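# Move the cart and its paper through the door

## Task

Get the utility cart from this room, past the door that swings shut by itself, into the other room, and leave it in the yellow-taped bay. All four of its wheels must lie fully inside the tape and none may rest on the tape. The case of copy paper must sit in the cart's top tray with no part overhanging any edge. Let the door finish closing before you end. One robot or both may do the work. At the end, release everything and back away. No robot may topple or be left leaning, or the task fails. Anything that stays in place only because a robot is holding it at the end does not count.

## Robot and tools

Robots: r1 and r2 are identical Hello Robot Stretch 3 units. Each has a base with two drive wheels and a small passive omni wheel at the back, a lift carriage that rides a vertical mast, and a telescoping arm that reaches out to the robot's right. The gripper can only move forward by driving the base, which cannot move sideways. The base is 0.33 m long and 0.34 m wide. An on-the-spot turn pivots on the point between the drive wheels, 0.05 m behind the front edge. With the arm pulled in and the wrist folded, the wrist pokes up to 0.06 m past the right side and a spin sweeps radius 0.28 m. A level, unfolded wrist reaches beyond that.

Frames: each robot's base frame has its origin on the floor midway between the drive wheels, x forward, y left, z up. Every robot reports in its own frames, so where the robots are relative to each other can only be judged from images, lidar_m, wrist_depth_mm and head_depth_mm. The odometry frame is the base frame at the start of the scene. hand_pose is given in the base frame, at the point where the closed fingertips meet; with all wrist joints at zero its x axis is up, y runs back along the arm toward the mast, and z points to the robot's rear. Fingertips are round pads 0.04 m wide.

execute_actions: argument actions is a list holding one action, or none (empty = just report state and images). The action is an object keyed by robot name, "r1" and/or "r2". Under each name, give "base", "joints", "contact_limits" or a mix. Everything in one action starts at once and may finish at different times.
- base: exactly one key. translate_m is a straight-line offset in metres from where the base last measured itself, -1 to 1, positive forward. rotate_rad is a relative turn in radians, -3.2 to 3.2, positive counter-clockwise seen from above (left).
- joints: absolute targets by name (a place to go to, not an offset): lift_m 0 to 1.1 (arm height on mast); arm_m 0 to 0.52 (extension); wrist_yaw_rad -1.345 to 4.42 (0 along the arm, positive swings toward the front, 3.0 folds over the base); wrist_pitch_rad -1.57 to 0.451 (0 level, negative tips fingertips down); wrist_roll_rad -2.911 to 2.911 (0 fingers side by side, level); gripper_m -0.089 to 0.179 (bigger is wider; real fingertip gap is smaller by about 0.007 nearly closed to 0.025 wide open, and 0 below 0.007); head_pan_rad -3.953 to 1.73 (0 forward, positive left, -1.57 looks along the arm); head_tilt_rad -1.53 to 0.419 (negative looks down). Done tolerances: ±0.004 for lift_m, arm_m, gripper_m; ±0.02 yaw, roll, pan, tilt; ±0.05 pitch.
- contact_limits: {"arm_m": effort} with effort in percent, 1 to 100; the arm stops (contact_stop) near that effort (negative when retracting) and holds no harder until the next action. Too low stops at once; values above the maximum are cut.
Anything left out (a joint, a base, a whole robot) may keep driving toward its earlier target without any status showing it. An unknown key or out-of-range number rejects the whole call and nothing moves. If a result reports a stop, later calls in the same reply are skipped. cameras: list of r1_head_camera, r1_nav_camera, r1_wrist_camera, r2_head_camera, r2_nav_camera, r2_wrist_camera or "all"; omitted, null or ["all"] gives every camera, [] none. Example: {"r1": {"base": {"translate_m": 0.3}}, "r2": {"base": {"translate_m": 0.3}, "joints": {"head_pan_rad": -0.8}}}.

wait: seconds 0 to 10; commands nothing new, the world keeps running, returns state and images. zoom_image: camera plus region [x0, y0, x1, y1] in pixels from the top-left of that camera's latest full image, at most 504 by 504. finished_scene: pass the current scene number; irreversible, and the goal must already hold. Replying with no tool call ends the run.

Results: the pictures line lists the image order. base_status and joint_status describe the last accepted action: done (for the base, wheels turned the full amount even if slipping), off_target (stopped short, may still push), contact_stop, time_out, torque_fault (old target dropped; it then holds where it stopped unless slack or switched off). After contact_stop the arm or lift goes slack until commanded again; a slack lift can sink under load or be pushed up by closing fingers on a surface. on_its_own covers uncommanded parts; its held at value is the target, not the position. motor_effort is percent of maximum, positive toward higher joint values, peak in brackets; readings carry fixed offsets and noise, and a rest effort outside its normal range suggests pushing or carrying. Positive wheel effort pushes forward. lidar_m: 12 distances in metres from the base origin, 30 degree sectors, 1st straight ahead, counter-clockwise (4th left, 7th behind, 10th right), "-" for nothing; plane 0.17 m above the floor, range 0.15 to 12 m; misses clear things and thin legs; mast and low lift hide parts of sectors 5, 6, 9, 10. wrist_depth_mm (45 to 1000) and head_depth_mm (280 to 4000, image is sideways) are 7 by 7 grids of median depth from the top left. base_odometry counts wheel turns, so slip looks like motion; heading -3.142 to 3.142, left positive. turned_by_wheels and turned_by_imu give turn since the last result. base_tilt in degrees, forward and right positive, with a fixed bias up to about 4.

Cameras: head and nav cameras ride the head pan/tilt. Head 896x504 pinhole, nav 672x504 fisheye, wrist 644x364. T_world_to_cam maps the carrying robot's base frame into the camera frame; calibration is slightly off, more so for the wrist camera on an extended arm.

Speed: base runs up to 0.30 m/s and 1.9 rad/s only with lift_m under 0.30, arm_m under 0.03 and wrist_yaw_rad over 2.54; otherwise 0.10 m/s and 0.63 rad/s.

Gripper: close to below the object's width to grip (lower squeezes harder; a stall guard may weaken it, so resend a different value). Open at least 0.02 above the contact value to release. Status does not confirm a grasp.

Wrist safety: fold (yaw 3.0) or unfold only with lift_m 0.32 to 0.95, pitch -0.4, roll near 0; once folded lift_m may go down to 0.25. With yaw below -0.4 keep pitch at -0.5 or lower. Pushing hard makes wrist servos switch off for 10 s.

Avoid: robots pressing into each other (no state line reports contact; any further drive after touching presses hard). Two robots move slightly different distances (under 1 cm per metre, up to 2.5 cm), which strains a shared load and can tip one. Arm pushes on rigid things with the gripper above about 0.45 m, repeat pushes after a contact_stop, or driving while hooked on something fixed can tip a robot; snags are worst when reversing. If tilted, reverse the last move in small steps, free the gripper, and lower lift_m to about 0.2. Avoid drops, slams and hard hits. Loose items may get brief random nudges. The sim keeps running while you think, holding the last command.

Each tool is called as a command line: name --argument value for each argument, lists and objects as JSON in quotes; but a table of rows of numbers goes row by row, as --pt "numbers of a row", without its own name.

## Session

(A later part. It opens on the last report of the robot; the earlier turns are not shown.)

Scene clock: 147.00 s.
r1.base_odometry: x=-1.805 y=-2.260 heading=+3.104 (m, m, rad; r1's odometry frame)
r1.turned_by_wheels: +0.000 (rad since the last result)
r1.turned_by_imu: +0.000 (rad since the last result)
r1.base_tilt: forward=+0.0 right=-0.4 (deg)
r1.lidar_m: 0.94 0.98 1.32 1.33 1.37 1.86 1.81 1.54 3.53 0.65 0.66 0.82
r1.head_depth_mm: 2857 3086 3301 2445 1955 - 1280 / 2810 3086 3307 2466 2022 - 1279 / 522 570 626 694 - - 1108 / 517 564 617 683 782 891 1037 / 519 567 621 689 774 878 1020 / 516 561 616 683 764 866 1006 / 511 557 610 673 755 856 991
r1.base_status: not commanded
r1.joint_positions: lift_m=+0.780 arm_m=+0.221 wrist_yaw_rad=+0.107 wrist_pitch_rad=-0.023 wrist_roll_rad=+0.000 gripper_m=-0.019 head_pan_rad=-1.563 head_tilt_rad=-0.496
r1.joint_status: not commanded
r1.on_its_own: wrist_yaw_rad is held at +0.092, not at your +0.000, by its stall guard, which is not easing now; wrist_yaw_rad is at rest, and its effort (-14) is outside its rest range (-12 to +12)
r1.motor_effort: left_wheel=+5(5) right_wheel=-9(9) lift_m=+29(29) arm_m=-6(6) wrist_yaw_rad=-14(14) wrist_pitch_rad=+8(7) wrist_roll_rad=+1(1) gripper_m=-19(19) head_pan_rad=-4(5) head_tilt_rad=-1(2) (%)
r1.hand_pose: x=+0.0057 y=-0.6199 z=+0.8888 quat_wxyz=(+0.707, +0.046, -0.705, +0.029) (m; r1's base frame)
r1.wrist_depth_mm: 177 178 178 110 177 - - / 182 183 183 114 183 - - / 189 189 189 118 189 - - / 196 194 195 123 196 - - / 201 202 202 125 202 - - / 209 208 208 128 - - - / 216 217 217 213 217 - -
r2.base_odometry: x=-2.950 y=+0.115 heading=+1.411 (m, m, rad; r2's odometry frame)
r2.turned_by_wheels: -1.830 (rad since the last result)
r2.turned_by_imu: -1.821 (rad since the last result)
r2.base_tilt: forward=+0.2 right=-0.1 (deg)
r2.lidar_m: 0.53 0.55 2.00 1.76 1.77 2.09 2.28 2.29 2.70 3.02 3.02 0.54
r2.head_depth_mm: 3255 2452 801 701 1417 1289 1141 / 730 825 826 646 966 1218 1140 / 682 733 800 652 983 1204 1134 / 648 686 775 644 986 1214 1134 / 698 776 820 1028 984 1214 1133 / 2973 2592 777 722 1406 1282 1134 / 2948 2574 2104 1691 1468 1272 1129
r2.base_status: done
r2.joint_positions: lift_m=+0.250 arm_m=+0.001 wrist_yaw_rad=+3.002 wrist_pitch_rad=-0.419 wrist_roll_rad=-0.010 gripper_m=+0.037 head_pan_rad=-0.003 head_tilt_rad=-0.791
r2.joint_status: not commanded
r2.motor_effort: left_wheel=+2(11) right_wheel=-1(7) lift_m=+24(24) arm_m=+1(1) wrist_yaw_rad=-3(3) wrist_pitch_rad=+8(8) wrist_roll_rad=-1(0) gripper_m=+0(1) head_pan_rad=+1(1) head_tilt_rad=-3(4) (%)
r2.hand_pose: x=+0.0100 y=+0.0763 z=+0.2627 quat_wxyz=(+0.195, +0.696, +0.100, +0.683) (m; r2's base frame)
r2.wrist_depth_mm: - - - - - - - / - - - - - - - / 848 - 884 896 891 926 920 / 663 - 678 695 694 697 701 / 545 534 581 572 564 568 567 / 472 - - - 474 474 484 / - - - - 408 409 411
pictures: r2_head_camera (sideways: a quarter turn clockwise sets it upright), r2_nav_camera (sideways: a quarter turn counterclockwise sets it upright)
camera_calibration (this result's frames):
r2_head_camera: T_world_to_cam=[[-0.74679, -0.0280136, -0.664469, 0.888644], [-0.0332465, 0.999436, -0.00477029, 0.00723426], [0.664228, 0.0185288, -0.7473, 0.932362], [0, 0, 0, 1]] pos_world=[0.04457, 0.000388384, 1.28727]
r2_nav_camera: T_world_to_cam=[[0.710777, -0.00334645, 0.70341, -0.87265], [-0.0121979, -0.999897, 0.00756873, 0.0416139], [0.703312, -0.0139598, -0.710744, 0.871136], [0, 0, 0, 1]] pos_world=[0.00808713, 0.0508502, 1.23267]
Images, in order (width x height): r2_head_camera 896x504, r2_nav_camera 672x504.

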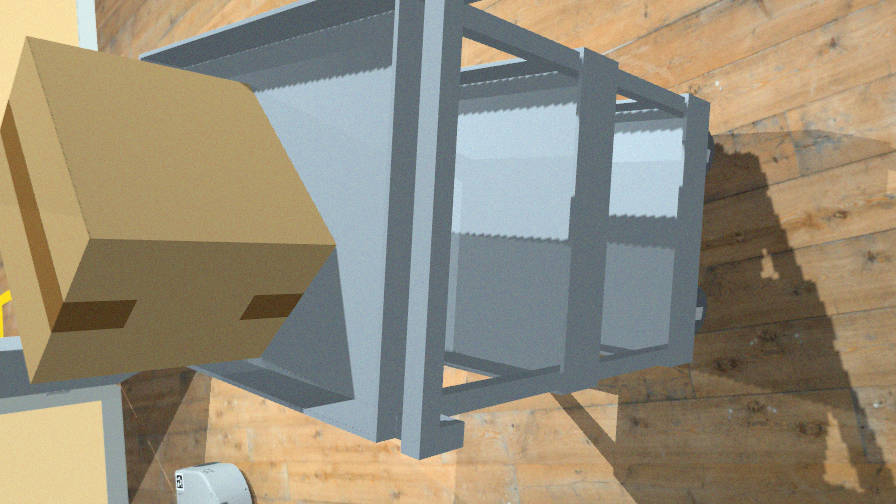

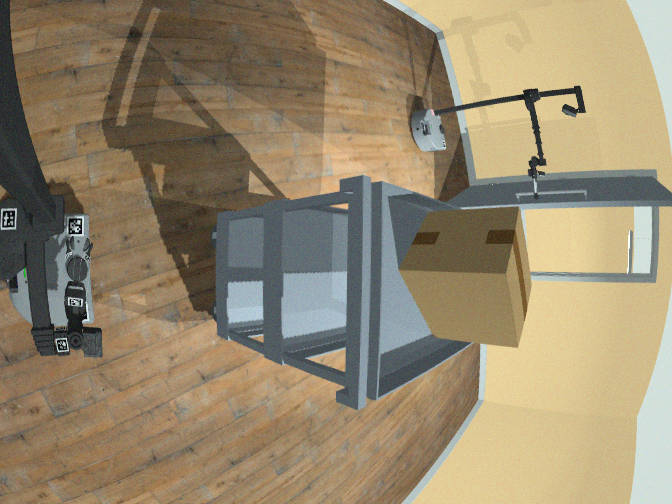

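execute_actions --actions '[{"r2":{"base":{"rotate_rad":-0.4},"joints":{"lift_m":0.395}}}]' --cameras '[]'

execute_actions --actions '[{"r2":{"base":{"translate_m":-0.3},"joints":{"wrist_yaw_rad":1.57,"gripper_m":0.175}}}]' --cameras '[]'

execute_actions --actions '[{"r2":{"base":{"rotate_rad":0.4},"joints":{"wrist_pitch_rad":0}}}]' --cameras '["r2_wrist_camera","r2_head_camera"]'

Scene clock: 149.80 s.
r1.base_odometry: x=-1.805 y=-2.260 heading=+3.104 (m, m, rad; r1's odometry frame)
r1.turned_by_wheels: +0.000 (rad since the last result)
r1.turned_by_imu: +0.000 (rad since the last result)
r1.base_tilt: forward=+0.1 right=-0.4 (deg)
r1.lidar_m: 0.94 0.97 1.32 1.33 1.37 1.87 1.82 1.54 3.54 0.65 0.66 0.82
r1.head_depth_mm: 2826 3129 3320 2447 1941 - 1277 / 2833 3123 3327 2451 2024 - 1287 / 523 571 626 692 - - 1103 / 518 564 617 684 780 891 1038 / 519 565 621 689 771 876 1020 / 515 561 615 681 764 867 1007 / 510 557 611 673 753 858 988
r1.base_status: not commanded
r1.joint_positions: lift_m=+0.780 arm_m=+0.221 wrist_yaw_rad=+0.107 wrist_pitch_rad=-0.023 wrist_roll_rad=+0.000 gripper_m=-0.019 head_pan_rad=-1.563 head_tilt_rad=-0.496
r1.joint_status: not commanded
r1.on_its_own: wrist_yaw_rad is held at +0.092, not at your +0.000, by its stall guard, which is not easing now; wrist_yaw_rad is at rest, and its effort (-13) is outside its rest range (-12 to +12)
r1.motor_effort: left_wheel=+5(5) right_wheel=-9(9) lift_m=+29(29) arm_m=-6(6) wrist_yaw_rad=-13(14) wrist_pitch_rad=+8(8) wrist_roll_rad=+1(1) gripper_m=-19(19) head_pan_rad=-4(4) head_tilt_rad=-1(2) (%)
r1.hand_pose: x=+0.0057 y=-0.6199 z=+0.8888 quat_wxyz=(+0.707, +0.046, -0.705, +0.029) (m; r1's base frame)
r1.wrist_depth_mm: 178 177 177 110 177 - - / 182 183 183 114 183 - - / 189 189 189 118 189 - - / 194 195 195 123 196 - - / 202 201 202 124 202 - - / 208 209 208 128 - - - / 216 216 216 213 217 - -
r2.base_odometry: x=-2.950 y=+0.115 heading=+1.011 (m, m, rad; r2's odometry frame)
r2.turned_by_wheels: -0.400 (rad since the last result)
r2.turned_by_imu: -0.398 (rad since the last result)
r2.base_tilt: forward=+0.2 right=-0.1 (deg)
r2.lidar_m: 0.53 0.53 2.60 1.89 1.76 1.79 2.27 2.29 2.32 2.94 3.00 3.06
r2.head_depth_mm: 3189 2734 2136 1746 1477 1289 1136 / 3425 2735 2128 1749 1488 1290 1133 / 3637 2726 2136 1706 1477 1280 1135 / 3574 2709 788 797 1004 1235 1136 / 3415 976 821 1027 980 1215 1133 / 749 812 817 639 958 1178 1130 / 675 700 754 622 938 1133 1125
r2.base_status: done
r2.joint_positions: lift_m=+0.394 arm_m=+0.001 wrist_yaw_rad=+3.002 wrist_pitch_rad=-0.419 wrist_roll_rad=-0.010 gripper_m=+0.037 head_pan_rad=-0.003 head_tilt_rad=-0.791
r2.joint_status: all done
r2.motor_effort: left_wheel=+1(9) right_wheel=-1(8) lift_m=+48(51) arm_m=+1(1) wrist_yaw_rad=-3(3) wrist_pitch_rad=+8(8) wrist_roll_rad=+0(0) gripper_m=+0(0) head_pan_rad=+2(2) head_tilt_rad=-4(4) (%)
r2.hand_pose: x=+0.0100 y=+0.0763 z=+0.4068 quat_wxyz=(+0.195, +0.696, +0.100, +0.683) (m; r2's base frame)
r2.wrist_depth_mm: - - - - - - 441 / - - - - - - - / - - - - - - - / 917 - 912 943 941 878 690 / 738 739 791 801 778 721 520 / 631 637 - 642 652 632 617 / 540 559 560 565 565 562 564
pictures: none
No camera images: the call's "cameras" was empty. Leave "cameras" out to get every camera's image.

Scene clock: 153.97 s.
r1.base_odometry: x=-1.805 y=-2.260 heading=+3.104 (m, m, rad; r1's odometry frame)
r1.turned_by_wheels: +0.000 (rad since the last result)
r1.turned_by_imu: +0.000 (rad since the last result)
r1.base_tilt: forward=+0.1 right=-0.4 (deg)
r1.lidar_m: 0.94 0.98 1.32 1.33 1.37 1.86 1.82 1.54 3.52 0.65 0.66 0.82
r1.head_depth_mm: 2839 3077 3316 2459 1948 - 1285 / 2822 3108 3324 2480 2024 - 1280 / 521 569 626 691 - - 1106 / 517 563 618 683 780 890 1035 / 519 565 622 687 771 878 1021 / 516 562 614 681 764 866 1002 / 511 556 610 675 756 856 990
r1.base_status: not commanded
r1.joint_positions: lift_m=+0.780 arm_m=+0.221 wrist_yaw_rad=+0.107 wrist_pitch_rad=-0.023 wrist_roll_rad=+0.000 gripper_m=-0.019 head_pan_rad=-1.563 head_tilt_rad=-0.496
r1.joint_status: not commanded
r1.on_its_own: wrist_yaw_rad is held at +0.092, not at your +0.000, by its stall guard, which is not easing now; wrist_yaw_rad is at rest, and its effort (-13) is outside its rest range (-12 to +12)
r1.motor_effort: left_wheel=+5(5) right_wheel=-9(9) lift_m=+29(29) arm_m=-6(6) wrist_yaw_rad=-13(13) wrist_pitch_rad=+8(7) wrist_roll_rad=+1(1) gripper_m=-19(18) head_pan_rad=-5(3) head_tilt_rad=-1(1) (%)
r1.hand_pose: x=+0.0057 y=-0.6199 z=+0.8888 quat_wxyz=(+0.707, +0.046, -0.705, +0.029) (m; r1's base frame)
r1.wrist_depth_mm: 176 177 178 110 177 - - / 182 183 183 114 183 - - / 188 189 188 118 190 - - / 194 195 196 123 196 - - / 202 202 202 125 202 - - / 209 209 209 129 - - - / 216 217 217 213 217 - -
r2.base_odometry: x=-3.109 y=-0.140 heading=+1.011 (m, m, rad; r2's odometry frame)
r2.turned_by_wheels: +0.000 (rad since the last result)
r2.turned_by_imu: +0.000 (rad since the last result)
r2.base_tilt: forward=+0.1 right=-0.1 (deg)
r2.lidar_m: 0.82 0.81 2.54 1.71 1.58 1.61 2.05 2.04 2.07 2.63 3.19 3.25
r2.head_depth_mm: 3306 2734 2123 1753 1485 1283 1134 / 3579 2729 2133 1743 1482 1280 1136 / 3787 2726 2128 1749 1477 1286 1132 / 3751 1013 1240 1428 1449 1278 1135 / 1229 1052 1273 1203 1400 1281 1132 / 928 973 1268 1166 1382 1275 1135 / 833 933 1228 1131 1411 1280 1130
r2.base_status: done
r2.joint_positions: lift_m=+0.394 arm_m=+0.001 wrist_yaw_rad=+1.573 wrist_pitch_rad=-0.419 wrist_roll_rad=-0.010 gripper_m=+0.175 head_pan_rad=-0.003 head_tilt_rad=-0.791
r2.joint_status: all done
r2.motor_effort: left_wheel=+2(4) right_wheel=-1(5) lift_m=+48(48) arm_m=+0(1) wrist_yaw_rad=-4(5) wrist_pitch_rad=+8(8) wrist_roll_rad=-1(1) gripper_m=+0(100) head_pan_rad=+1(1) head_tilt_rad=-4(4) (%)
r2.hand_pose: x=+0.2029 y=-0.1454 z=+0.4068 quat_wxyz=(+0.595, +0.592, -0.381, +0.389) (m; r2's base frame)
r2.wrist_depth_mm: - - - - - - - / - - - - - - - / 946 773 847 - - - - / 921 843 913 969 973 951 974 / 751 750 766 767 761 807 791 / - 642 644 645 647 - 669 / 514 550 557 553 558 548 575
pictures: none
No camera images: the call's "cameras" was empty. Leave "cameras" out to get every camera's image.

Scene clock: 155.57 s.
r1.base_odometry: x=-1.805 y=-2.260 heading=+3.104 (m, m, rad; r1's odometry frame)
r1.turned_by_wheels: +0.000 (rad since the last result)
r1.turned_by_imu: +0.000 (rad since the last result)
r1.base_tilt: forward=+0.1 right=-0.4 (deg)
r1.lidar_m: 0.94 0.97 1.32 1.33 1.37 1.86 1.82 1.54 3.54 0.65 0.65 0.82
r1.head_depth_mm: 2841 3091 3285 2461 1952 - 1278 / 2817 3110 3275 2455 2031 - 1281 / 522 570 625 692 - - 1109 / 516 564 619 684 780 891 1035 / 520 567 621 688 774 879 1018 / 515 562 616 681 763 867 1006 / 511 556 609 674 755 856 988
r1.base_status: not commanded
r1.joint_positions: lift_m=+0.780 arm_m=+0.221 wrist_yaw_rad=+0.107 wrist_pitch_rad=-0.023 wrist_roll_rad=+0.000 gripper_m=-0.019 head_pan_rad=-1.563 head_tilt_rad=-0.496
r1.joint_status: not commanded
r1.on_its_own: wrist_yaw_rad is held at +0.092, not at your +0.000, by its stall guard, which is not easing now; wrist_yaw_rad is at rest, and its effort (-13) is outside its rest range (-12 to +12)
r1.motor_effort: left_wheel=+5(5) right_wheel=-9(9) lift_m=+29(29) arm_m=-6(6) wrist_yaw_rad=-13(13) wrist_pitch_rad=+7(7) wrist_roll_rad=+1(1) gripper_m=-19(18) head_pan_rad=-5(4) head_tilt_rad=-1(2) (%)
r1.hand_pose: x=+0.0057 y=-0.6199 z=+0.8888 quat_wxyz=(+0.707, +0.046, -0.705, +0.029) (m; r1's base frame)
r1.wrist_depth_mm: 177 178 178 110 177 - - / 183 183 183 114 183 - - / 189 189 189 118 189 - - / 195 195 194 123 194 - - / 201 201 201 125 202 - - / 208 208 208 129 - - - / 216 217 217 214 217 - -
r2.base_odometry: x=-3.109 y=-0.140 heading=+1.411 (m, m, rad; r2's odometry frame)
r2.turned_by_wheels: +0.400 (rad since the last result)
r2.turned_by_imu: +0.400 (rad since the last result)
r2.base_tilt: forward=+0.2 right=-0.1 (deg)
r2.lidar_m: 0.81 2.79 1.80 1.58 1.59 1.87 2.04 2.04 2.41 3.19 3.20 0.83
r2.head_depth_mm: 981 1065 1213 1166 1447 1290 1142 / 878 986 1243 1201 1409 1285 1137 / 870 966 1271 1207 1399 1279 1137 / 982 1014 1237 1190 1396 1285 1134 / 2698 2709 2119 1741 1472 1281 1132 / 3223 2596 2121 1730 1465 1281 1127 / 3154 2484 2090 1731 1465 1276 1130
r2.base_status: done
r2.joint_positions: lift_m=+0.394 arm_m=+0.001 wrist_yaw_rad=+1.573 wrist_pitch_rad=-0.026 wrist_roll_rad=-0.010 gripper_m=+0.175 head_pan_rad=-0.003 head_tilt_rad=-0.791
r2.joint_status: all done
r2.motor_effort: left_wheel=-1(6) right_wheel=+1(6) lift_m=+47(48) arm_m=+1(0) wrist_yaw_rad=-4(4) wrist_pitch_rad=+11(11) wrist_roll_rad=-1(1) gripper_m=+0(0) head_pan_rad=+2(1) head_tilt_rad=-4(4) (%)
r2.hand_pose: x=+0.2342 y=-0.1454 z=+0.5024 quat_wxyz=(+0.509, +0.504, -0.490, +0.497) (m; r2's base frame)
r2.wrist_depth_mm: - - 808 801 - - - / - - - - - - - / - - - 720 - - - / - - - - - - - / - - - - - - - / - - 805 796 - - - / 783 856 860 867 873 839 873
pictures: r2_head_camera (sideways: a quarter turn clockwise sets it upright), r2_wrist_camera
camera_calibration (this result's frames):
r2_head_camera: T_world_to_cam=[[-0.74679, -0.0280134, -0.664469, 0.888644], [-0.0332462, 0.999436, -0.0047703, 0.00723426], [0.664228, 0.0185287, -0.7473, 0.932362], [0, 0, 0, 1]] pos_world=[0.04457, 0.000388374, 1.28727]
r2_wrist_camera: T_world_to_cam=[[-0.0478773, -0.998602, 0.0224112, -0.155434], [-0.183686, -0.013252, -0.982896, 0.572259], [0.981818, -0.051175, -0.182795, 0.0215029], [0, 0, 0, 1]] pos_world=[0.0765625, -0.146532, 0.569885]
Images, in order (width x height): r2_head_camera 896x504, r2_wrist_camera 644x364.

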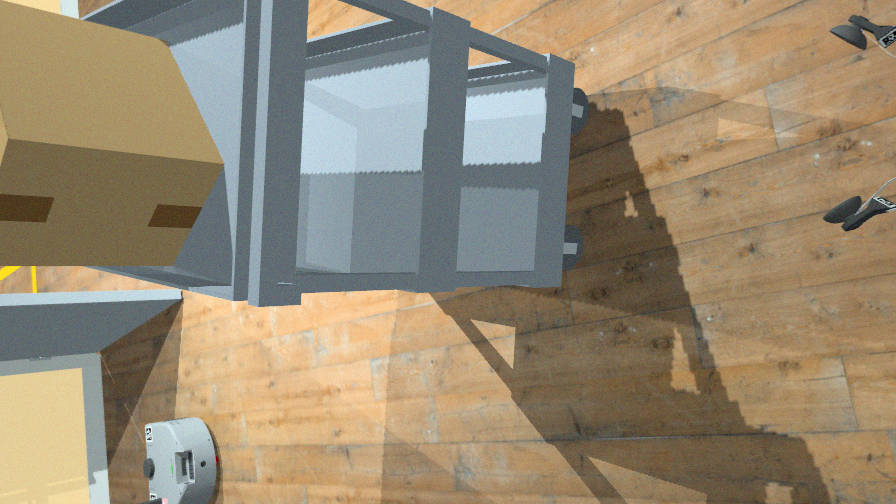

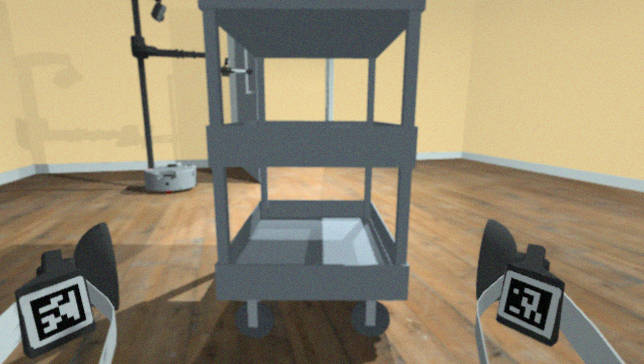

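execute_actions --actions '[{"r2":{"base":{"translate_m":1.0},"joints":{"arm_m":0.03,"head_tilt_rad":-0.5}}}]' --cameras '["r2_wrist_camera","r2_nav_camera"]'

Scene clock: 166.80 s.
r1.base_odometry: x=-1.805 y=-2.260 heading=+3.104 (m, m, rad; r1's odometry frame)
r1.turned_by_wheels: +0.000 (rad since the last result)
r1.turned_by_imu: +0.001 (rad since the last result)
r1.base_tilt: forward=+0.1 right=-0.4 (deg)
r1.lidar_m: 0.94 0.97 1.32 1.33 1.38 1.86 1.91 1.37 1.80 0.65 0.66 0.82
r1.head_depth_mm: 2839 3135 3259 2450 1950 - 1278 / 2811 3112 3349 2482 2025 - 1284 / 522 570 626 692 - - 1103 / 516 563 618 685 781 890 1038 / 520 566 621 688 773 879 1023 / 516 561 616 681 762 866 1005 / 511 556 608 674 753 858 988
r1.base_status: not commanded
r1.joint_positions: lift_m=+0.780 arm_m=+0.221 wrist_yaw_rad=+0.107 wrist_pitch_rad=-0.023 wrist_roll_rad=+0.000 gripper_m=-0.019 head_pan_rad=-1.563 head_tilt_rad=-0.496
r1.joint_status: not commanded
r1.on_its_own: wrist_yaw_rad is held at +0.092, not at your +0.000, by its stall guard, which is not easing now; wrist_yaw_rad is at rest, and its effort (-13) is outside its rest range (-12 to +12)
r1.motor_effort: left_wheel=+5(5) right_wheel=-8(9) lift_m=+29(29) arm_m=-6(6) wrist_yaw_rad=-13(14) wrist_pitch_rad=+8(8) wrist_roll_rad=+1(1) gripper_m=-19(19) head_pan_rad=-4(4) head_tilt_rad=-2(1) (%)
r1.hand_pose: x=+0.0057 y=-0.6199 z=+0.8888 quat_wxyz=(+0.707, +0.046, -0.705, +0.029) (m; r1's base frame)
r1.wrist_depth_mm: 177 177 177 110 178 - - / 182 183 183 114 184 - - / 189 189 189 118 189 - - / 195 195 195 123 195 - - / 201 202 202 125 201 - - / 208 209 208 129 - - - / 216 217 216 213 217 - -
r2.base_odometry: x=-2.950 y=+0.848 heading=+1.410 (m, m, rad; r2's odometry frame)
r2.turned_by_wheels: +0.000 (rad since the last result)
r2.turned_by_imu: -0.083 (rad since the last result)
r2.base_tilt: forward=+0.2 right=-0.1 (deg)
r2.lidar_m: 0.28 1.90 2.21 1.85 1.84 2.08 3.01 3.00 3.37 2.94 0.33 0.28
r2.head_depth_mm: 2689 2985 684 492 512 562 506 / 2643 2879 3046 539 583 591 504 / 2528 2768 3026 626 679 601 503 / - - 3470 2510 1903 586 489 / - - 3663 2484 1897 1521 1270 / - - 2087 2197 1896 1524 1275 / 1935 2340 2643 2474 1883 1518 1271
r2.base_status: done
r2.joint_positions: lift_m=+0.394 arm_m=+0.030 wrist_yaw_rad=+1.449 wrist_pitch_rad=-0.028 wrist_roll_rad=-0.010 gripper_m=+0.175 head_pan_rad=-0.003 head_tilt_rad=-0.507
r2.joint_status: all done
r2.on_its_own: wrist_yaw_rad is held at +1.455, not at your +1.570, by its stall guard, which is not easing now
r2.motor_effort: left_wheel=-1(12) right_wheel=+9(23) lift_m=+46(47) arm_m=+3(3) wrist_yaw_rad=+7(58) wrist_pitch_rad=+12(12) wrist_roll_rad=+0(1) gripper_m=-2(3) head_pan_rad=+1(2) head_tilt_rad=+2(24) (%)
r2.hand_pose: x=+0.2322 y=-0.2060 z=+0.5019 quat_wxyz=(+0.539, +0.474, -0.520, +0.464) (m; r2's base frame)
r2.wrist_depth_mm: - - - - - - - / - - - - - - - / - - 759 794 758 - - / 173 172 171 171 170 170 167 / 178 177 176 175 174 172 172 / - 183 182 181 180 180 178 / 787 785 604 609 593 844 193
pictures: r2_nav_camera (sideways: a quarter turn counterclockwise sets it upright), r2_wrist_camera
camera_calibration (this result's frames):
r2_nav_camera: T_world_to_cam=[[0.484663, -0.00263197, 0.874697, -1.09456], [-0.0139646, -0.999891, 0.00472899, 0.0453194], [0.874589, -0.0145067, -0.484647, 0.57596], [0, 0, 0, 1]] pos_world=[0.027398, 0.0507889, 1.23633]
r2_wrist_camera: T_world_to_cam=[[-0.170999, -0.985012, 0.0226152, -0.184741], [-0.185979, 0.00972835, -0.982506, 0.575657], [0.967559, -0.172213, -0.184855, -0.000337665], [0, 0, 0, 1]] pos_world=[0.0757965, -0.18763, 0.569702]
Images, in order (width x height): r2_nav_camera 672x504, r2_wrist_camera 644x364.

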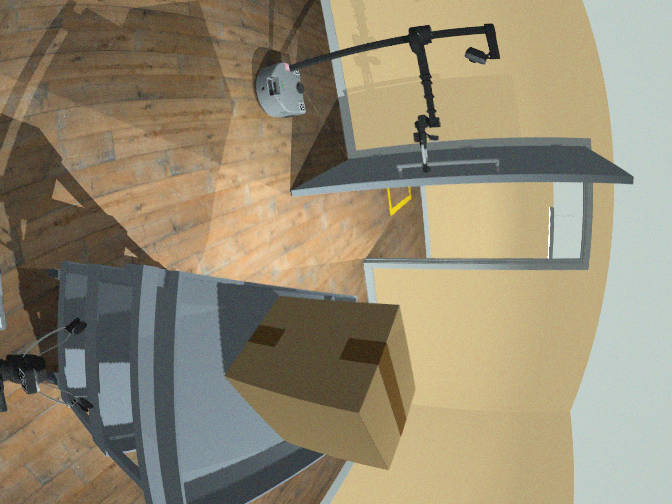

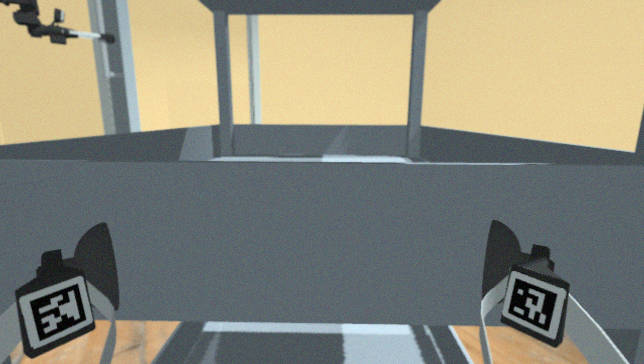

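execute_actions --actions '[{"r2":{"base":{"translate_m":0.6},"joints":{"wrist_yaw_rad":1.57}}}]' --cameras '["r2_head_camera","r2_nav_camera"]'

Scene clock: 175.37 s.
r1.base_odometry: x=-1.805 y=-2.260 heading=+3.104 (m, m, rad; r1's odometry frame)
r1.turned_by_wheels: +0.000 (rad since the last result)
r1.turned_by_imu: +0.001 (rad since the last result)
r1.base_tilt: forward=+0.0 right=-0.3 (deg)
r1.lidar_m: 0.94 0.97 1.32 1.33 1.37 1.86 4.81 1.33 1.33 0.65 0.66 0.82
r1.head_depth_mm: 2870 3109 3258 2474 1948 - 1285 / 2804 3102 3288 2447 2015 - 1277 / 524 569 625 693 - - 1107 / 516 565 620 684 781 894 1040 / 520 567 621 689 774 878 1018 / 516 562 615 682 764 865 1001 / 510 557 609 673 755 856 991
r1.base_status: not commanded
r1.joint_positions: lift_m=+0.780 arm_m=+0.221 wrist_yaw_rad=+0.107 wrist_pitch_rad=-0.023 wrist_roll_rad=+0.000 gripper_m=-0.019 head_pan_rad=-1.563 head_tilt_rad=-0.496
r1.joint_status: not commanded
r1.on_its_own: wrist_yaw_rad is held at +0.092, not at your +0.000, by its stall guard, which is not easing now; wrist_yaw_rad is at rest, and its effort (-13) is outside its rest range (-12 to +12)
r1.motor_effort: left_wheel=+5(5) right_wheel=-9(9) lift_m=+29(29) arm_m=-6(6) wrist_yaw_rad=-13(14) wrist_pitch_rad=+7(8) wrist_roll_rad=+1(1) gripper_m=-19(19) head_pan_rad=-4(3) head_tilt_rad=-1(2) (%)
r1.hand_pose: x=+0.0057 y=-0.6199 z=+0.8888 quat_wxyz=(+0.707, +0.046, -0.705, +0.029) (m; r1's base frame)
r1.wrist_depth_mm: 177 177 177 110 178 - - / 182 183 183 114 183 - - / 188 189 189 118 189 - - / 195 194 195 123 196 - - / 201 201 202 125 203 - - / 208 208 208 128 - - 880 / 216 217 217 213 217 - -
r2.base_odometry: x=-2.854 y=+1.440 heading=+1.410 (m, m, rad; r2's odometry frame)
r2.turned_by_wheels: +0.000 (rad since the last result)
r2.turned_by_imu: -0.118 (rad since the last result)
r2.base_tilt: forward=+0.2 right=-0.1 (deg)
r2.lidar_m: 0.33 1.28 1.52 2.13 2.10 2.22 3.29 3.53 3.52 2.74 0.35 0.33
r2.head_depth_mm: 2401 2662 2785 540 569 590 505 / 2294 2521 2690 642 679 604 458 / 2185 2408 2696 2530 726 602 461 / 2104 2308 2526 2523 1898 570 454 / 2090 2298 2573 2488 1908 1527 1195 / - - 3620 2475 1894 1525 1273 / - - 3618 2469 1891 1508 1274
r2.base_status: done
r2.joint_positions: lift_m=+0.394 arm_m=+0.030 wrist_yaw_rad=+1.555 wrist_pitch_rad=-0.028 wrist_roll_rad=-0.010 gripper_m=+0.175 head_pan_rad=-0.003 head_tilt_rad=-0.507
r2.joint_status: all done
r2.on_its_own: wrist_yaw_rad is at rest, and its effort (+16) is outside its rest range (-12 to +12)
r2.motor_effort: left_wheel=-1(5) right_wheel=+8(22) lift_m=+47(47) arm_m=+2(2) wrist_yaw_rad=+16(65) wrist_pitch_rad=+12(12) wrist_roll_rad=+0(0) gripper_m=-3(4) head_pan_rad=+2(1) head_tilt_rad=+3(3) (%)
r2.hand_pose: x=+0.2341 y=-0.1788 z=+0.5018 quat_wxyz=(+0.514, +0.501, -0.494, +0.492) (m; r2's base frame)
r2.wrist_depth_mm: 266 - - - - - - / 946 - - - - - - / 986 - 631 812 805 709 - / - 250 223 200 183 170 157 / - 259 231 208 188 170 159 / - - - 218 195 183 162 / 770 813 619 642 638 610 165
pictures: r2_head_camera (sideways: a quarter turn clockwise sets it upright), r2_nav_camera (sideways: a quarter turn counterclockwise sets it upright)
camera_calibration (this result's frames):
r2_head_camera: T_world_to_cam=[[-0.530166, -0.0286977, -0.847408, 1.12577], [-0.0304371, 0.999427, -0.0148034, 0.0202828], [0.847347, 0.0179443, -0.530736, 0.64954], [0, 0, 0, 1]] pos_world=[0.0470764, 0.000380242, 1.29902]
r2_nav_camera: T_world_to_cam=[[0.484663, -0.00263208, 0.874697, -1.09456], [-0.0139648, -0.999891, 0.00472899, 0.0453194], [0.874589, -0.0145069, -0.484647, 0.57596], [0, 0, 0, 1]] pos_world=[0.0273981, 0.0507889, 1.23633]
Images, in order (width x height): r2_head_camera 896x504, r2_nav_camera 672x504.

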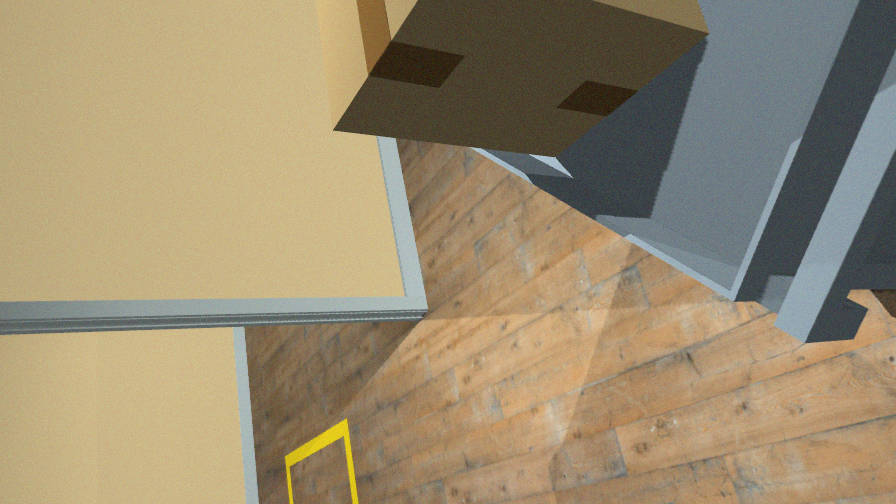

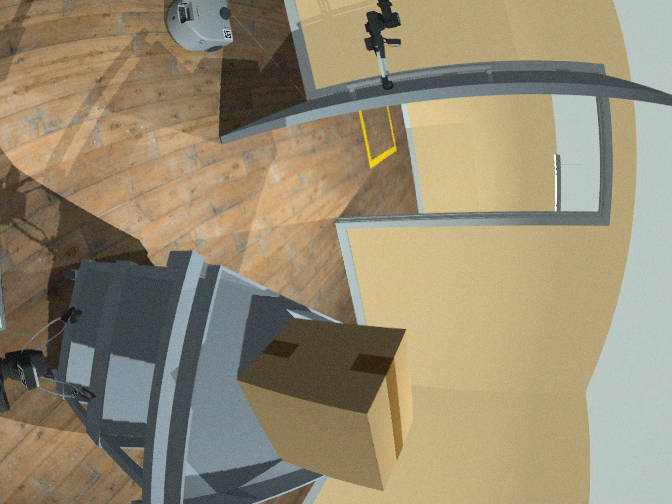

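execute_actions --actions '[{"r2":{"base":{"translate_m":-0.4},"joints":{"arm_m":0.0}}}]' --cameras '[]'

execute_actions --actions '[{"r2":{"joints":{"wrist_pitch_rad":-0.4,"gripper_m":0.04,"wrist_yaw_rad":3.0}}}]' --cameras '[]'

execute_actions --actions '[{"r2":{"joints":{"lift_m":0.25,"head_tilt_rad":-0.8}}}]' --cameras '[]'

execute_actions --actions '[{"r2":{"base":{"rotate_rad":-1.27}}}]' --cameras '["r2_nav_camera"]'

Scene clock: 182.30 s.
r1.base_odometry: x=-1.805 y=-2.260 heading=+3.104 (m, m, rad; r1's odometry frame)
r1.turned_by_wheels: +0.000 (rad since the last result)
r1.turned_by_imu: +0.001 (rad since the last result)
r1.base_tilt: forward=+0.1 right=-0.4 (deg)
r1.lidar_m: 0.94 0.97 1.32 1.33 1.37 1.87 1.74 1.33 1.33 0.65 0.65 0.82
r1.head_depth_mm: 2857 3137 3309 2457 1956 - 1280 / 2832 3112 3314 2472 2028 - 1285 / 523 569 625 691 - - 1108 / 517 564 619 684 780 890 1034 / 519 566 622 687 772 880 1021 / 516 561 616 681 762 867 1006 / 512 556 609 674 754 855 989
r1.base_status: not commanded
r1.joint_positions: lift_m=+0.780 arm_m=+0.221 wrist_yaw_rad=+0.107 wrist_pitch_rad=-0.023 wrist_roll_rad=+0.000 gripper_m=-0.019 head_pan_rad=-1.563 head_tilt_rad=-0.496
r1.joint_status: not commanded
r1.on_its_own: wrist_yaw_rad is held at +0.092, not at your +0.000, by its stall guard, which is not easing now; wrist_yaw_rad is at rest, and its effort (-13) is outside its rest range (-12 to +12)
r1.motor_effort: left_wheel=+5(5) right_wheel=-9(9) lift_m=+29(29) arm_m=-6(6) wrist_yaw_rad=-13(14) wrist_pitch_rad=+7(7) wrist_roll_rad=+1(1) gripper_m=-18(19) head_pan_rad=-4(5) head_tilt_rad=-1(1) (%)
r1.hand_pose: x=+0.0057 y=-0.6199 z=+0.8888 quat_wxyz=(+0.707, +0.046, -0.705, +0.029) (m; r1's base frame)
r1.wrist_depth_mm: 178 177 177 110 178 - - / 183 183 182 114 183 - - / 189 189 188 117 189 - - / 194 194 195 123 195 - - / 202 201 202 125 203 - - / 209 209 209 129 - - 890 / 216 216 217 214 217 - -
r2.base_odometry: x=-2.918 y=+1.045 heading=+1.410 (m, m, rad; r2's odometry frame)
r2.turned_by_wheels: +0.000 (rad since the last result)
r2.turned_by_imu: +0.001 (rad since the last result)
r2.base_tilt: forward=+0.2 right=-0.1 (deg)
r2.lidar_m: 0.71 1.65 1.78 1.95 1.93 2.05 3.02 3.18 3.38 2.91 2.86 0.70
r2.head_depth_mm: 2806 2957 868 943 772 988 1140 / 2660 2871 879 919 1112 1015 1165 / 2538 2773 2908 999 1144 1071 1196 / 2433 2637 2921 949 1101 1254 1224 / - - 3244 2491 1906 1533 1279 / - - 3693 2493 1886 1524 1271 / - - 3652 2268 1861 1515 1267
r2.base_status: done
r2.joint_positions: lift_m=+0.394 arm_m=+0.001 wrist_yaw_rad=+1.567 wrist_pitch_rad=-0.025 wrist_roll_rad=-0.010 gripper_m=+0.175 head_pan_rad=-0.003 head_tilt_rad=-0.507
r2.joint_status: all done
r2.motor_effort: left_wheel=+1(7) right_wheel=-1(7) lift_m=+47(47) arm_m=-2(2) wrist_yaw_rad=+3(17) wrist_pitch_rad=+11(12) wrist_roll_rad=+0(0) gripper_m=-1(3) head_pan_rad=+2(3) head_tilt_rad=+3(3) (%)
r2.hand_pose: x=+0.2342 y=-0.1470 z=+0.5025 quat_wxyz=(+0.510, +0.503, -0.492, +0.495) (m; r2's base frame)
r2.wrist_depth_mm: - - - 811 792 - - / - - - - - - - / - - - 619 560 - - / - - - - 576 - - / - - - - - - - / - - 877 814 857 - - / 788 862 827 781 620 835 888
pictures: none
No camera images: the call's "cameras" was empty. Leave "cameras" out to get every camera's image.

Scene clock: 184.13 s.
r1.base_odometry: x=-1.805 y=-2.260 heading=+3.104 (m, m, rad; r1's odometry frame)
r1.turned_by_wheels: +0.000 (rad since the last result)
r1.turned_by_imu: +0.000 (rad since the last result)
r1.base_tilt: forward=+0.1 right=-0.3 (deg)
r1.lidar_m: 0.94 0.97 1.32 1.33 1.37 1.86 1.74 1.33 1.33 0.65 0.65 0.82
r1.head_depth_mm: 2846 3066 3273 2437 1958 - 1282 / 2826 3085 3312 2462 2026 - 1289 / 522 570 625 692 - - 1107 / 517 563 619 683 781 889 1036 / 520 566 621 688 772 879 1017 / 516 563 616 681 762 868 1006 / 511 557 609 677 754 854 992
r1.base_status: not commanded
r1.joint_positions: lift_m=+0.780 arm_m=+0.221 wrist_yaw_rad=+0.107 wrist_pitch_rad=-0.023 wrist_roll_rad=+0.000 gripper_m=-0.019 head_pan_rad=-1.563 head_tilt_rad=-0.496
r1.joint_status: not commanded
r1.on_its_own: wrist_yaw_rad is held at +0.092, not at your +0.000, by its stall guard, which is not easing now; wrist_yaw_rad is at rest, and its effort (-13) is outside its rest range (-12 to +12)
r1.motor_effort: left_wheel=+5(5) right_wheel=-9(9) lift_m=+29(29) arm_m=-6(6) wrist_yaw_rad=-13(13) wrist_pitch_rad=+7(8) wrist_roll_rad=+1(1) gripper_m=-19(18) head_pan_rad=-4(4) head_tilt_rad=-1(2) (%)
r1.hand_pose: x=+0.0057 y=-0.6199 z=+0.8888 quat_wxyz=(+0.707, +0.046, -0.705, +0.029) (m; r1's base frame)
r1.wrist_depth_mm: 177 177 178 110 178 - - / 183 183 182 114 183 - - / 188 189 189 117 189 - - / 195 195 195 123 196 - - / 202 202 202 124 202 - - / 210 209 209 129 - - 893 / 217 216 217 214 217 - -
r2.base_odometry: x=-2.918 y=+1.045 heading=+1.410 (m, m, rad; r2's odometry frame)
r2.turned_by_wheels: +0.000 (rad since the last result)
r2.turned_by_imu: +0.000 (rad since the last result)
r2.base_tilt: forward=+0.2 right=-0.1 (deg)
r2.lidar_m: 0.71 1.66 1.78 1.95 1.93 2.04 3.01 3.16 3.36 2.91 2.86 0.70
r2.head_depth_mm: 2777 3004 869 945 773 988 1141 / 2681 2886 878 916 1112 1017 1167 / 2540 2783 2879 998 1144 1073 1203 / 2441 2662 2934 950 1104 1249 1223 / - - 3262 2518 1912 1529 1273 / - - 3672 2491 1896 1524 1277 / - - 3617 2272 1858 1518 1268
r2.base_status: not commanded
r2.joint_positions: lift_m=+0.394 arm_m=+0.001 wrist_yaw_rad=+2.997 wrist_pitch_rad=-0.413 wrist_roll_rad=-0.010 gripper_m=+0.040 head_pan_rad=-0.003 head_tilt_rad=-0.507
r2.joint_status: all done
r2.motor_effort: left_wheel=+1(2) right_wheel=+0(0) lift_m=+47(47) arm_m=-2(2) wrist_yaw_rad=+3(2) wrist_pitch_rad=+6(11) wrist_roll_rad=+0(0) gripper_m=-1(99) head_pan_rad=+1(1) head_tilt_rad=+3(3) (%)
r2.hand_pose: x=+0.0112 y=+0.0767 z=+0.4083 quat_wxyz=(+0.194, +0.697, +0.096, +0.684) (m; r2's base frame)
r2.wrist_depth_mm: - - - - - - - / - - - - - - - / - - - - - - - / 915 - 937 947 959 961 986 / 749 738 785 761 785 770 788 / 628 643 - 646 655 667 655 / 554 542 562 562 554 570 576
pictures: none
No camera images: the call's "cameras" was empty. Leave "cameras" out to get every camera's image.

Scene clock: 186.30 s.
r1.base_odometry: x=-1.805 y=-2.260 heading=+3.104 (m, m, rad; r1's odometry frame)
r1.turned_by_wheels: +0.000 (rad since the last result)
r1.turned_by_imu: +0.000 (rad since the last result)
r1.base_tilt: forward=+0.1 right=-0.3 (deg)
r1.lidar_m: 0.94 0.97 1.32 1.33 1.37 1.86 1.74 1.33 1.33 0.65 0.65 0.82
r1.head_depth_mm: 2847 3095 3328 2459 1936 - 1281 / 2828 3118 3329 2457 2011 - 1285 / 522 569 627 694 - - 1106 / 516 564 618 683 779 894 1038 / 519 567 621 689 770 878 1020 / 516 561 615 681 765 868 1005 / 512 555 610 673 755 856 988
r1.base_status: not commanded
r1.joint_positions: lift_m=+0.780 arm_m=+0.221 wrist_yaw_rad=+0.107 wrist_pitch_rad=-0.023 wrist_roll_rad=+0.000 gripper_m=-0.019 head_pan_rad=-1.563 head_tilt_rad=-0.496
r1.joint_status: not commanded
r1.on_its_own: wrist_yaw_rad is held at +0.092, not at your +0.000, by its stall guard, which is not easing now; wrist_yaw_rad is at rest, and its effort (-13) is outside its rest range (-12 to +12)
r1.motor_effort: left_wheel=+5(4) right_wheel=-9(9) lift_m=+29(29) arm_m=-6(6) wrist_yaw_rad=-13(14) wrist_pitch_rad=+7(8) wrist_roll_rad=+2(1) gripper_m=-19(18) head_pan_rad=-4(4) head_tilt_rad=-2(1) (%)
r1.hand_pose: x=+0.0057 y=-0.6199 z=+0.8888 quat_wxyz=(+0.707, +0.046, -0.705, +0.029) (m; r1's base frame)
r1.wrist_depth_mm: 177 178 178 110 178 - - / 182 183 183 114 183 - - / 189 188 188 118 189 - - / 195 195 196 123 195 - - / 202 202 201 125 202 - - / 209 208 208 129 - - 869 / 217 216 217 215 218 - -
r2.base_odometry: x=-2.918 y=+1.045 heading=+1.410 (m, m, rad; r2's odometry frame)
r2.turned_by_wheels: +0.000 (rad since the last result)
r2.turned_by_imu: +0.000 (rad since the last result)
r2.base_tilt: forward=+0.1 right=-0.1 (deg)
r2.lidar_m: 0.71 1.65 1.78 1.95 1.93 2.05 3.01 3.17 3.39 2.90 2.86 0.70
r2.head_depth_mm: 749 854 777 1115 1120 1264 1138 / 808 881 803 1117 1283 1288 1135 / 2587 982 828 1116 1350 1283 1134 / 2543 2729 854 1110 1385 1286 1131 / 3403 2701 2114 1739 1483 1278 1131 / 3715 2719 2111 1736 1472 1279 1135 / 3741 2693 1990 1737 1471 1281 1129
r2.base_status: not commanded
r2.joint_positions: lift_m=+0.251 arm_m=+0.001 wrist_yaw_rad=+2.997 wrist_pitch_rad=-0.414 wrist_roll_rad=-0.010 gripper_m=+0.040 head_pan_rad=-0.003 head_tilt_rad=-0.790
r2.joint_status: all done
r2.motor_effort: left_wheel=+1(2) right_wheel=+0(1) lift_m=+15(40) arm_m=-1(2) wrist_yaw_rad=+4(4) wrist_pitch_rad=+6(6) wrist_roll_rad=+0(0) gripper_m=-1(1) head_pan_rad=+0(2) head_tilt_rad=-5(25) (%)
r2.hand_pose: x=+0.0111 y=+0.0765 z=+0.2642 quat_wxyz=(+0.195, +0.697, +0.096, +0.683) (m; r2's base frame)
r2.wrist_depth_mm: - - - - - - - / - - - - - - - / 863 - 888 887 924 933 941 / 669 - 682 692 698 710 717 / 549 537 575 560 561 574 581 / 478 - - - 475 477 477 / - - - 404 409 408 413
pictures: none
No camera images: the call's "cameras" was empty. Leave "cameras" out to get every camera's image.

Scene clock: 188.37 s.
r1.base_odometry: x=-1.805 y=-2.260 heading=+3.104 (m, m, rad; r1's odometry frame)
r1.turned_by_wheels: +0.000 (rad since the last result)
r1.turned_by_imu: +0.000 (rad since the last result)
r1.base_tilt: forward=+0.1 right=-0.3 (deg)
r1.lidar_m: 0.94 0.98 1.32 1.32 1.37 1.87 4.82 1.33 1.33 0.65 0.65 0.82
r1.head_depth_mm: 2856 3081 3275 2448 1952 - 1282 / 2819 3082 3310 2480 2017 - 1282 / 523 569 626 693 - - 1104 / 516 565 617 684 780 891 1037 / 519 566 622 689 770 881 1024 / 515 561 615 682 762 869 1003 / 511 556 610 675 754 855 992
r1.base_status: not commanded
r1.joint_positions: lift_m=+0.780 arm_m=+0.221 wrist_yaw_rad=+0.107 wrist_pitch_rad=-0.023 wrist_roll_rad=+0.000 gripper_m=-0.019 head_pan_rad=-1.563 head_tilt_rad=-0.496
r1.joint_status: not commanded
r1.on_its_own: wrist_yaw_rad is held at +0.092, not at your +0.000, by its stall guard, which is not easing now; wrist_yaw_rad is at rest, and its effort (-13) is outside its rest range (-12 to +12)
r1.motor_effort: left_wheel=+5(5) right_wheel=-9(8) lift_m=+29(29) arm_m=-6(6) wrist_yaw_rad=-13(13) wrist_pitch_rad=+8(8) wrist_roll_rad=+1(1) gripper_m=-19(19) head_pan_rad=-4(4) head_tilt_rad=+0(1) (%)
r1.hand_pose: x=+0.0057 y=-0.6199 z=+0.8888 quat_wxyz=(+0.707, +0.046, -0.705, +0.029) (m; r1's base frame)
r1.wrist_depth_mm: 177 177 178 110 177 - - / 183 183 183 114 183 - - / 188 188 188 118 189 - - / 195 194 195 123 195 - - / 201 201 202 125 202 - - / 209 209 209 129 - - 890 / 215 217 217 214 218 - -
r2.base_odometry: x=-2.918 y=+1.045 heading=+0.140 (m, m, rad; r2's odometry frame)
r2.turned_by_wheels: -1.270 (rad since the last result)
r2.turned_by_imu: -1.263 (rad since the last result)
r2.base_tilt: forward=+0.2 right=-0.1 (deg)
r2.lidar_m: 2.86 0.70 0.70 1.65 2.68 2.09 1.92 1.93 2.40 3.17 3.20 3.13
r2.head_depth_mm: 2605 2749 2141 1759 1483 1285 1136 / 2584 2750 2126 1751 1487 1288 1141 / 2552 2753 2126 1751 1476 1287 1137 / 2507 2686 2133 1737 1479 1287 1135 / 2478 2651 2124 1738 1476 1280 1133 / 2448 2615 2108 1744 1469 1283 1133 / 2416 2594 2098 1735 1464 1274 1128
r2.base_status: done
r2.joint_positions: lift_m=+0.251 arm_m=+0.001 wrist_yaw_rad=+2.997 wrist_pitch_rad=-0.414 wrist_roll_rad=-0.010 gripper_m=+0.040 head_pan_rad=-0.003 head_tilt_rad=-0.790
r2.joint_status: not commanded
r2.motor_effort: left_wheel=+2(11) right_wheel=-1(6) lift_m=+15(15) arm_m=-1(1) wrist_yaw_rad=+2(2) wrist_pitch_rad=+6(6) wrist_roll_rad=-1(0) gripper_m=-1(0) head_pan_rad=+2(1) head_tilt_rad=-5(5) (%)
r2.hand_pose: x=+0.0111 y=+0.0765 z=+0.2642 quat_wxyz=(+0.195, +0.697, +0.096, +0.683) (m; r2's base frame)
r2.wrist_depth_mm: - - - - - - - / - - - - 743 654 - / 848 - 887 904 906 817 934 / 665 - 681 684 706 703 710 / 547 542 578 554 566 569 573 / 478 - - - 474 475 478 / - - - 405 407 411 415
pictures: r2_nav_camera (sideways: a quarter turn counterclockwise sets it upright)
camera_calibration (this result's frames):
r2_nav_camera: T_world_to_cam=[[0.710102, -0.0033443, 0.704091, -0.873534], [-0.0122052, -0.999897, 0.00756007, 0.0416252], [0.703993, -0.013962, -0.71007, 0.870255], [0, 0, 0, 1]] pos_world=[0.00815348, 0.05085, 1.23267]
Images, in order (width x height): r2_nav_camera 672x504.

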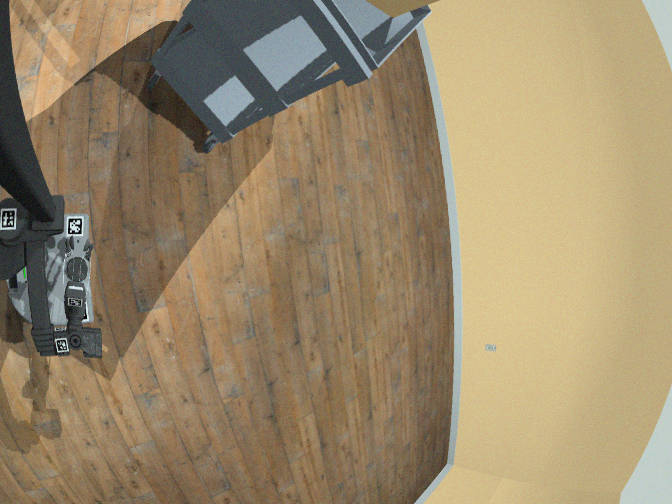

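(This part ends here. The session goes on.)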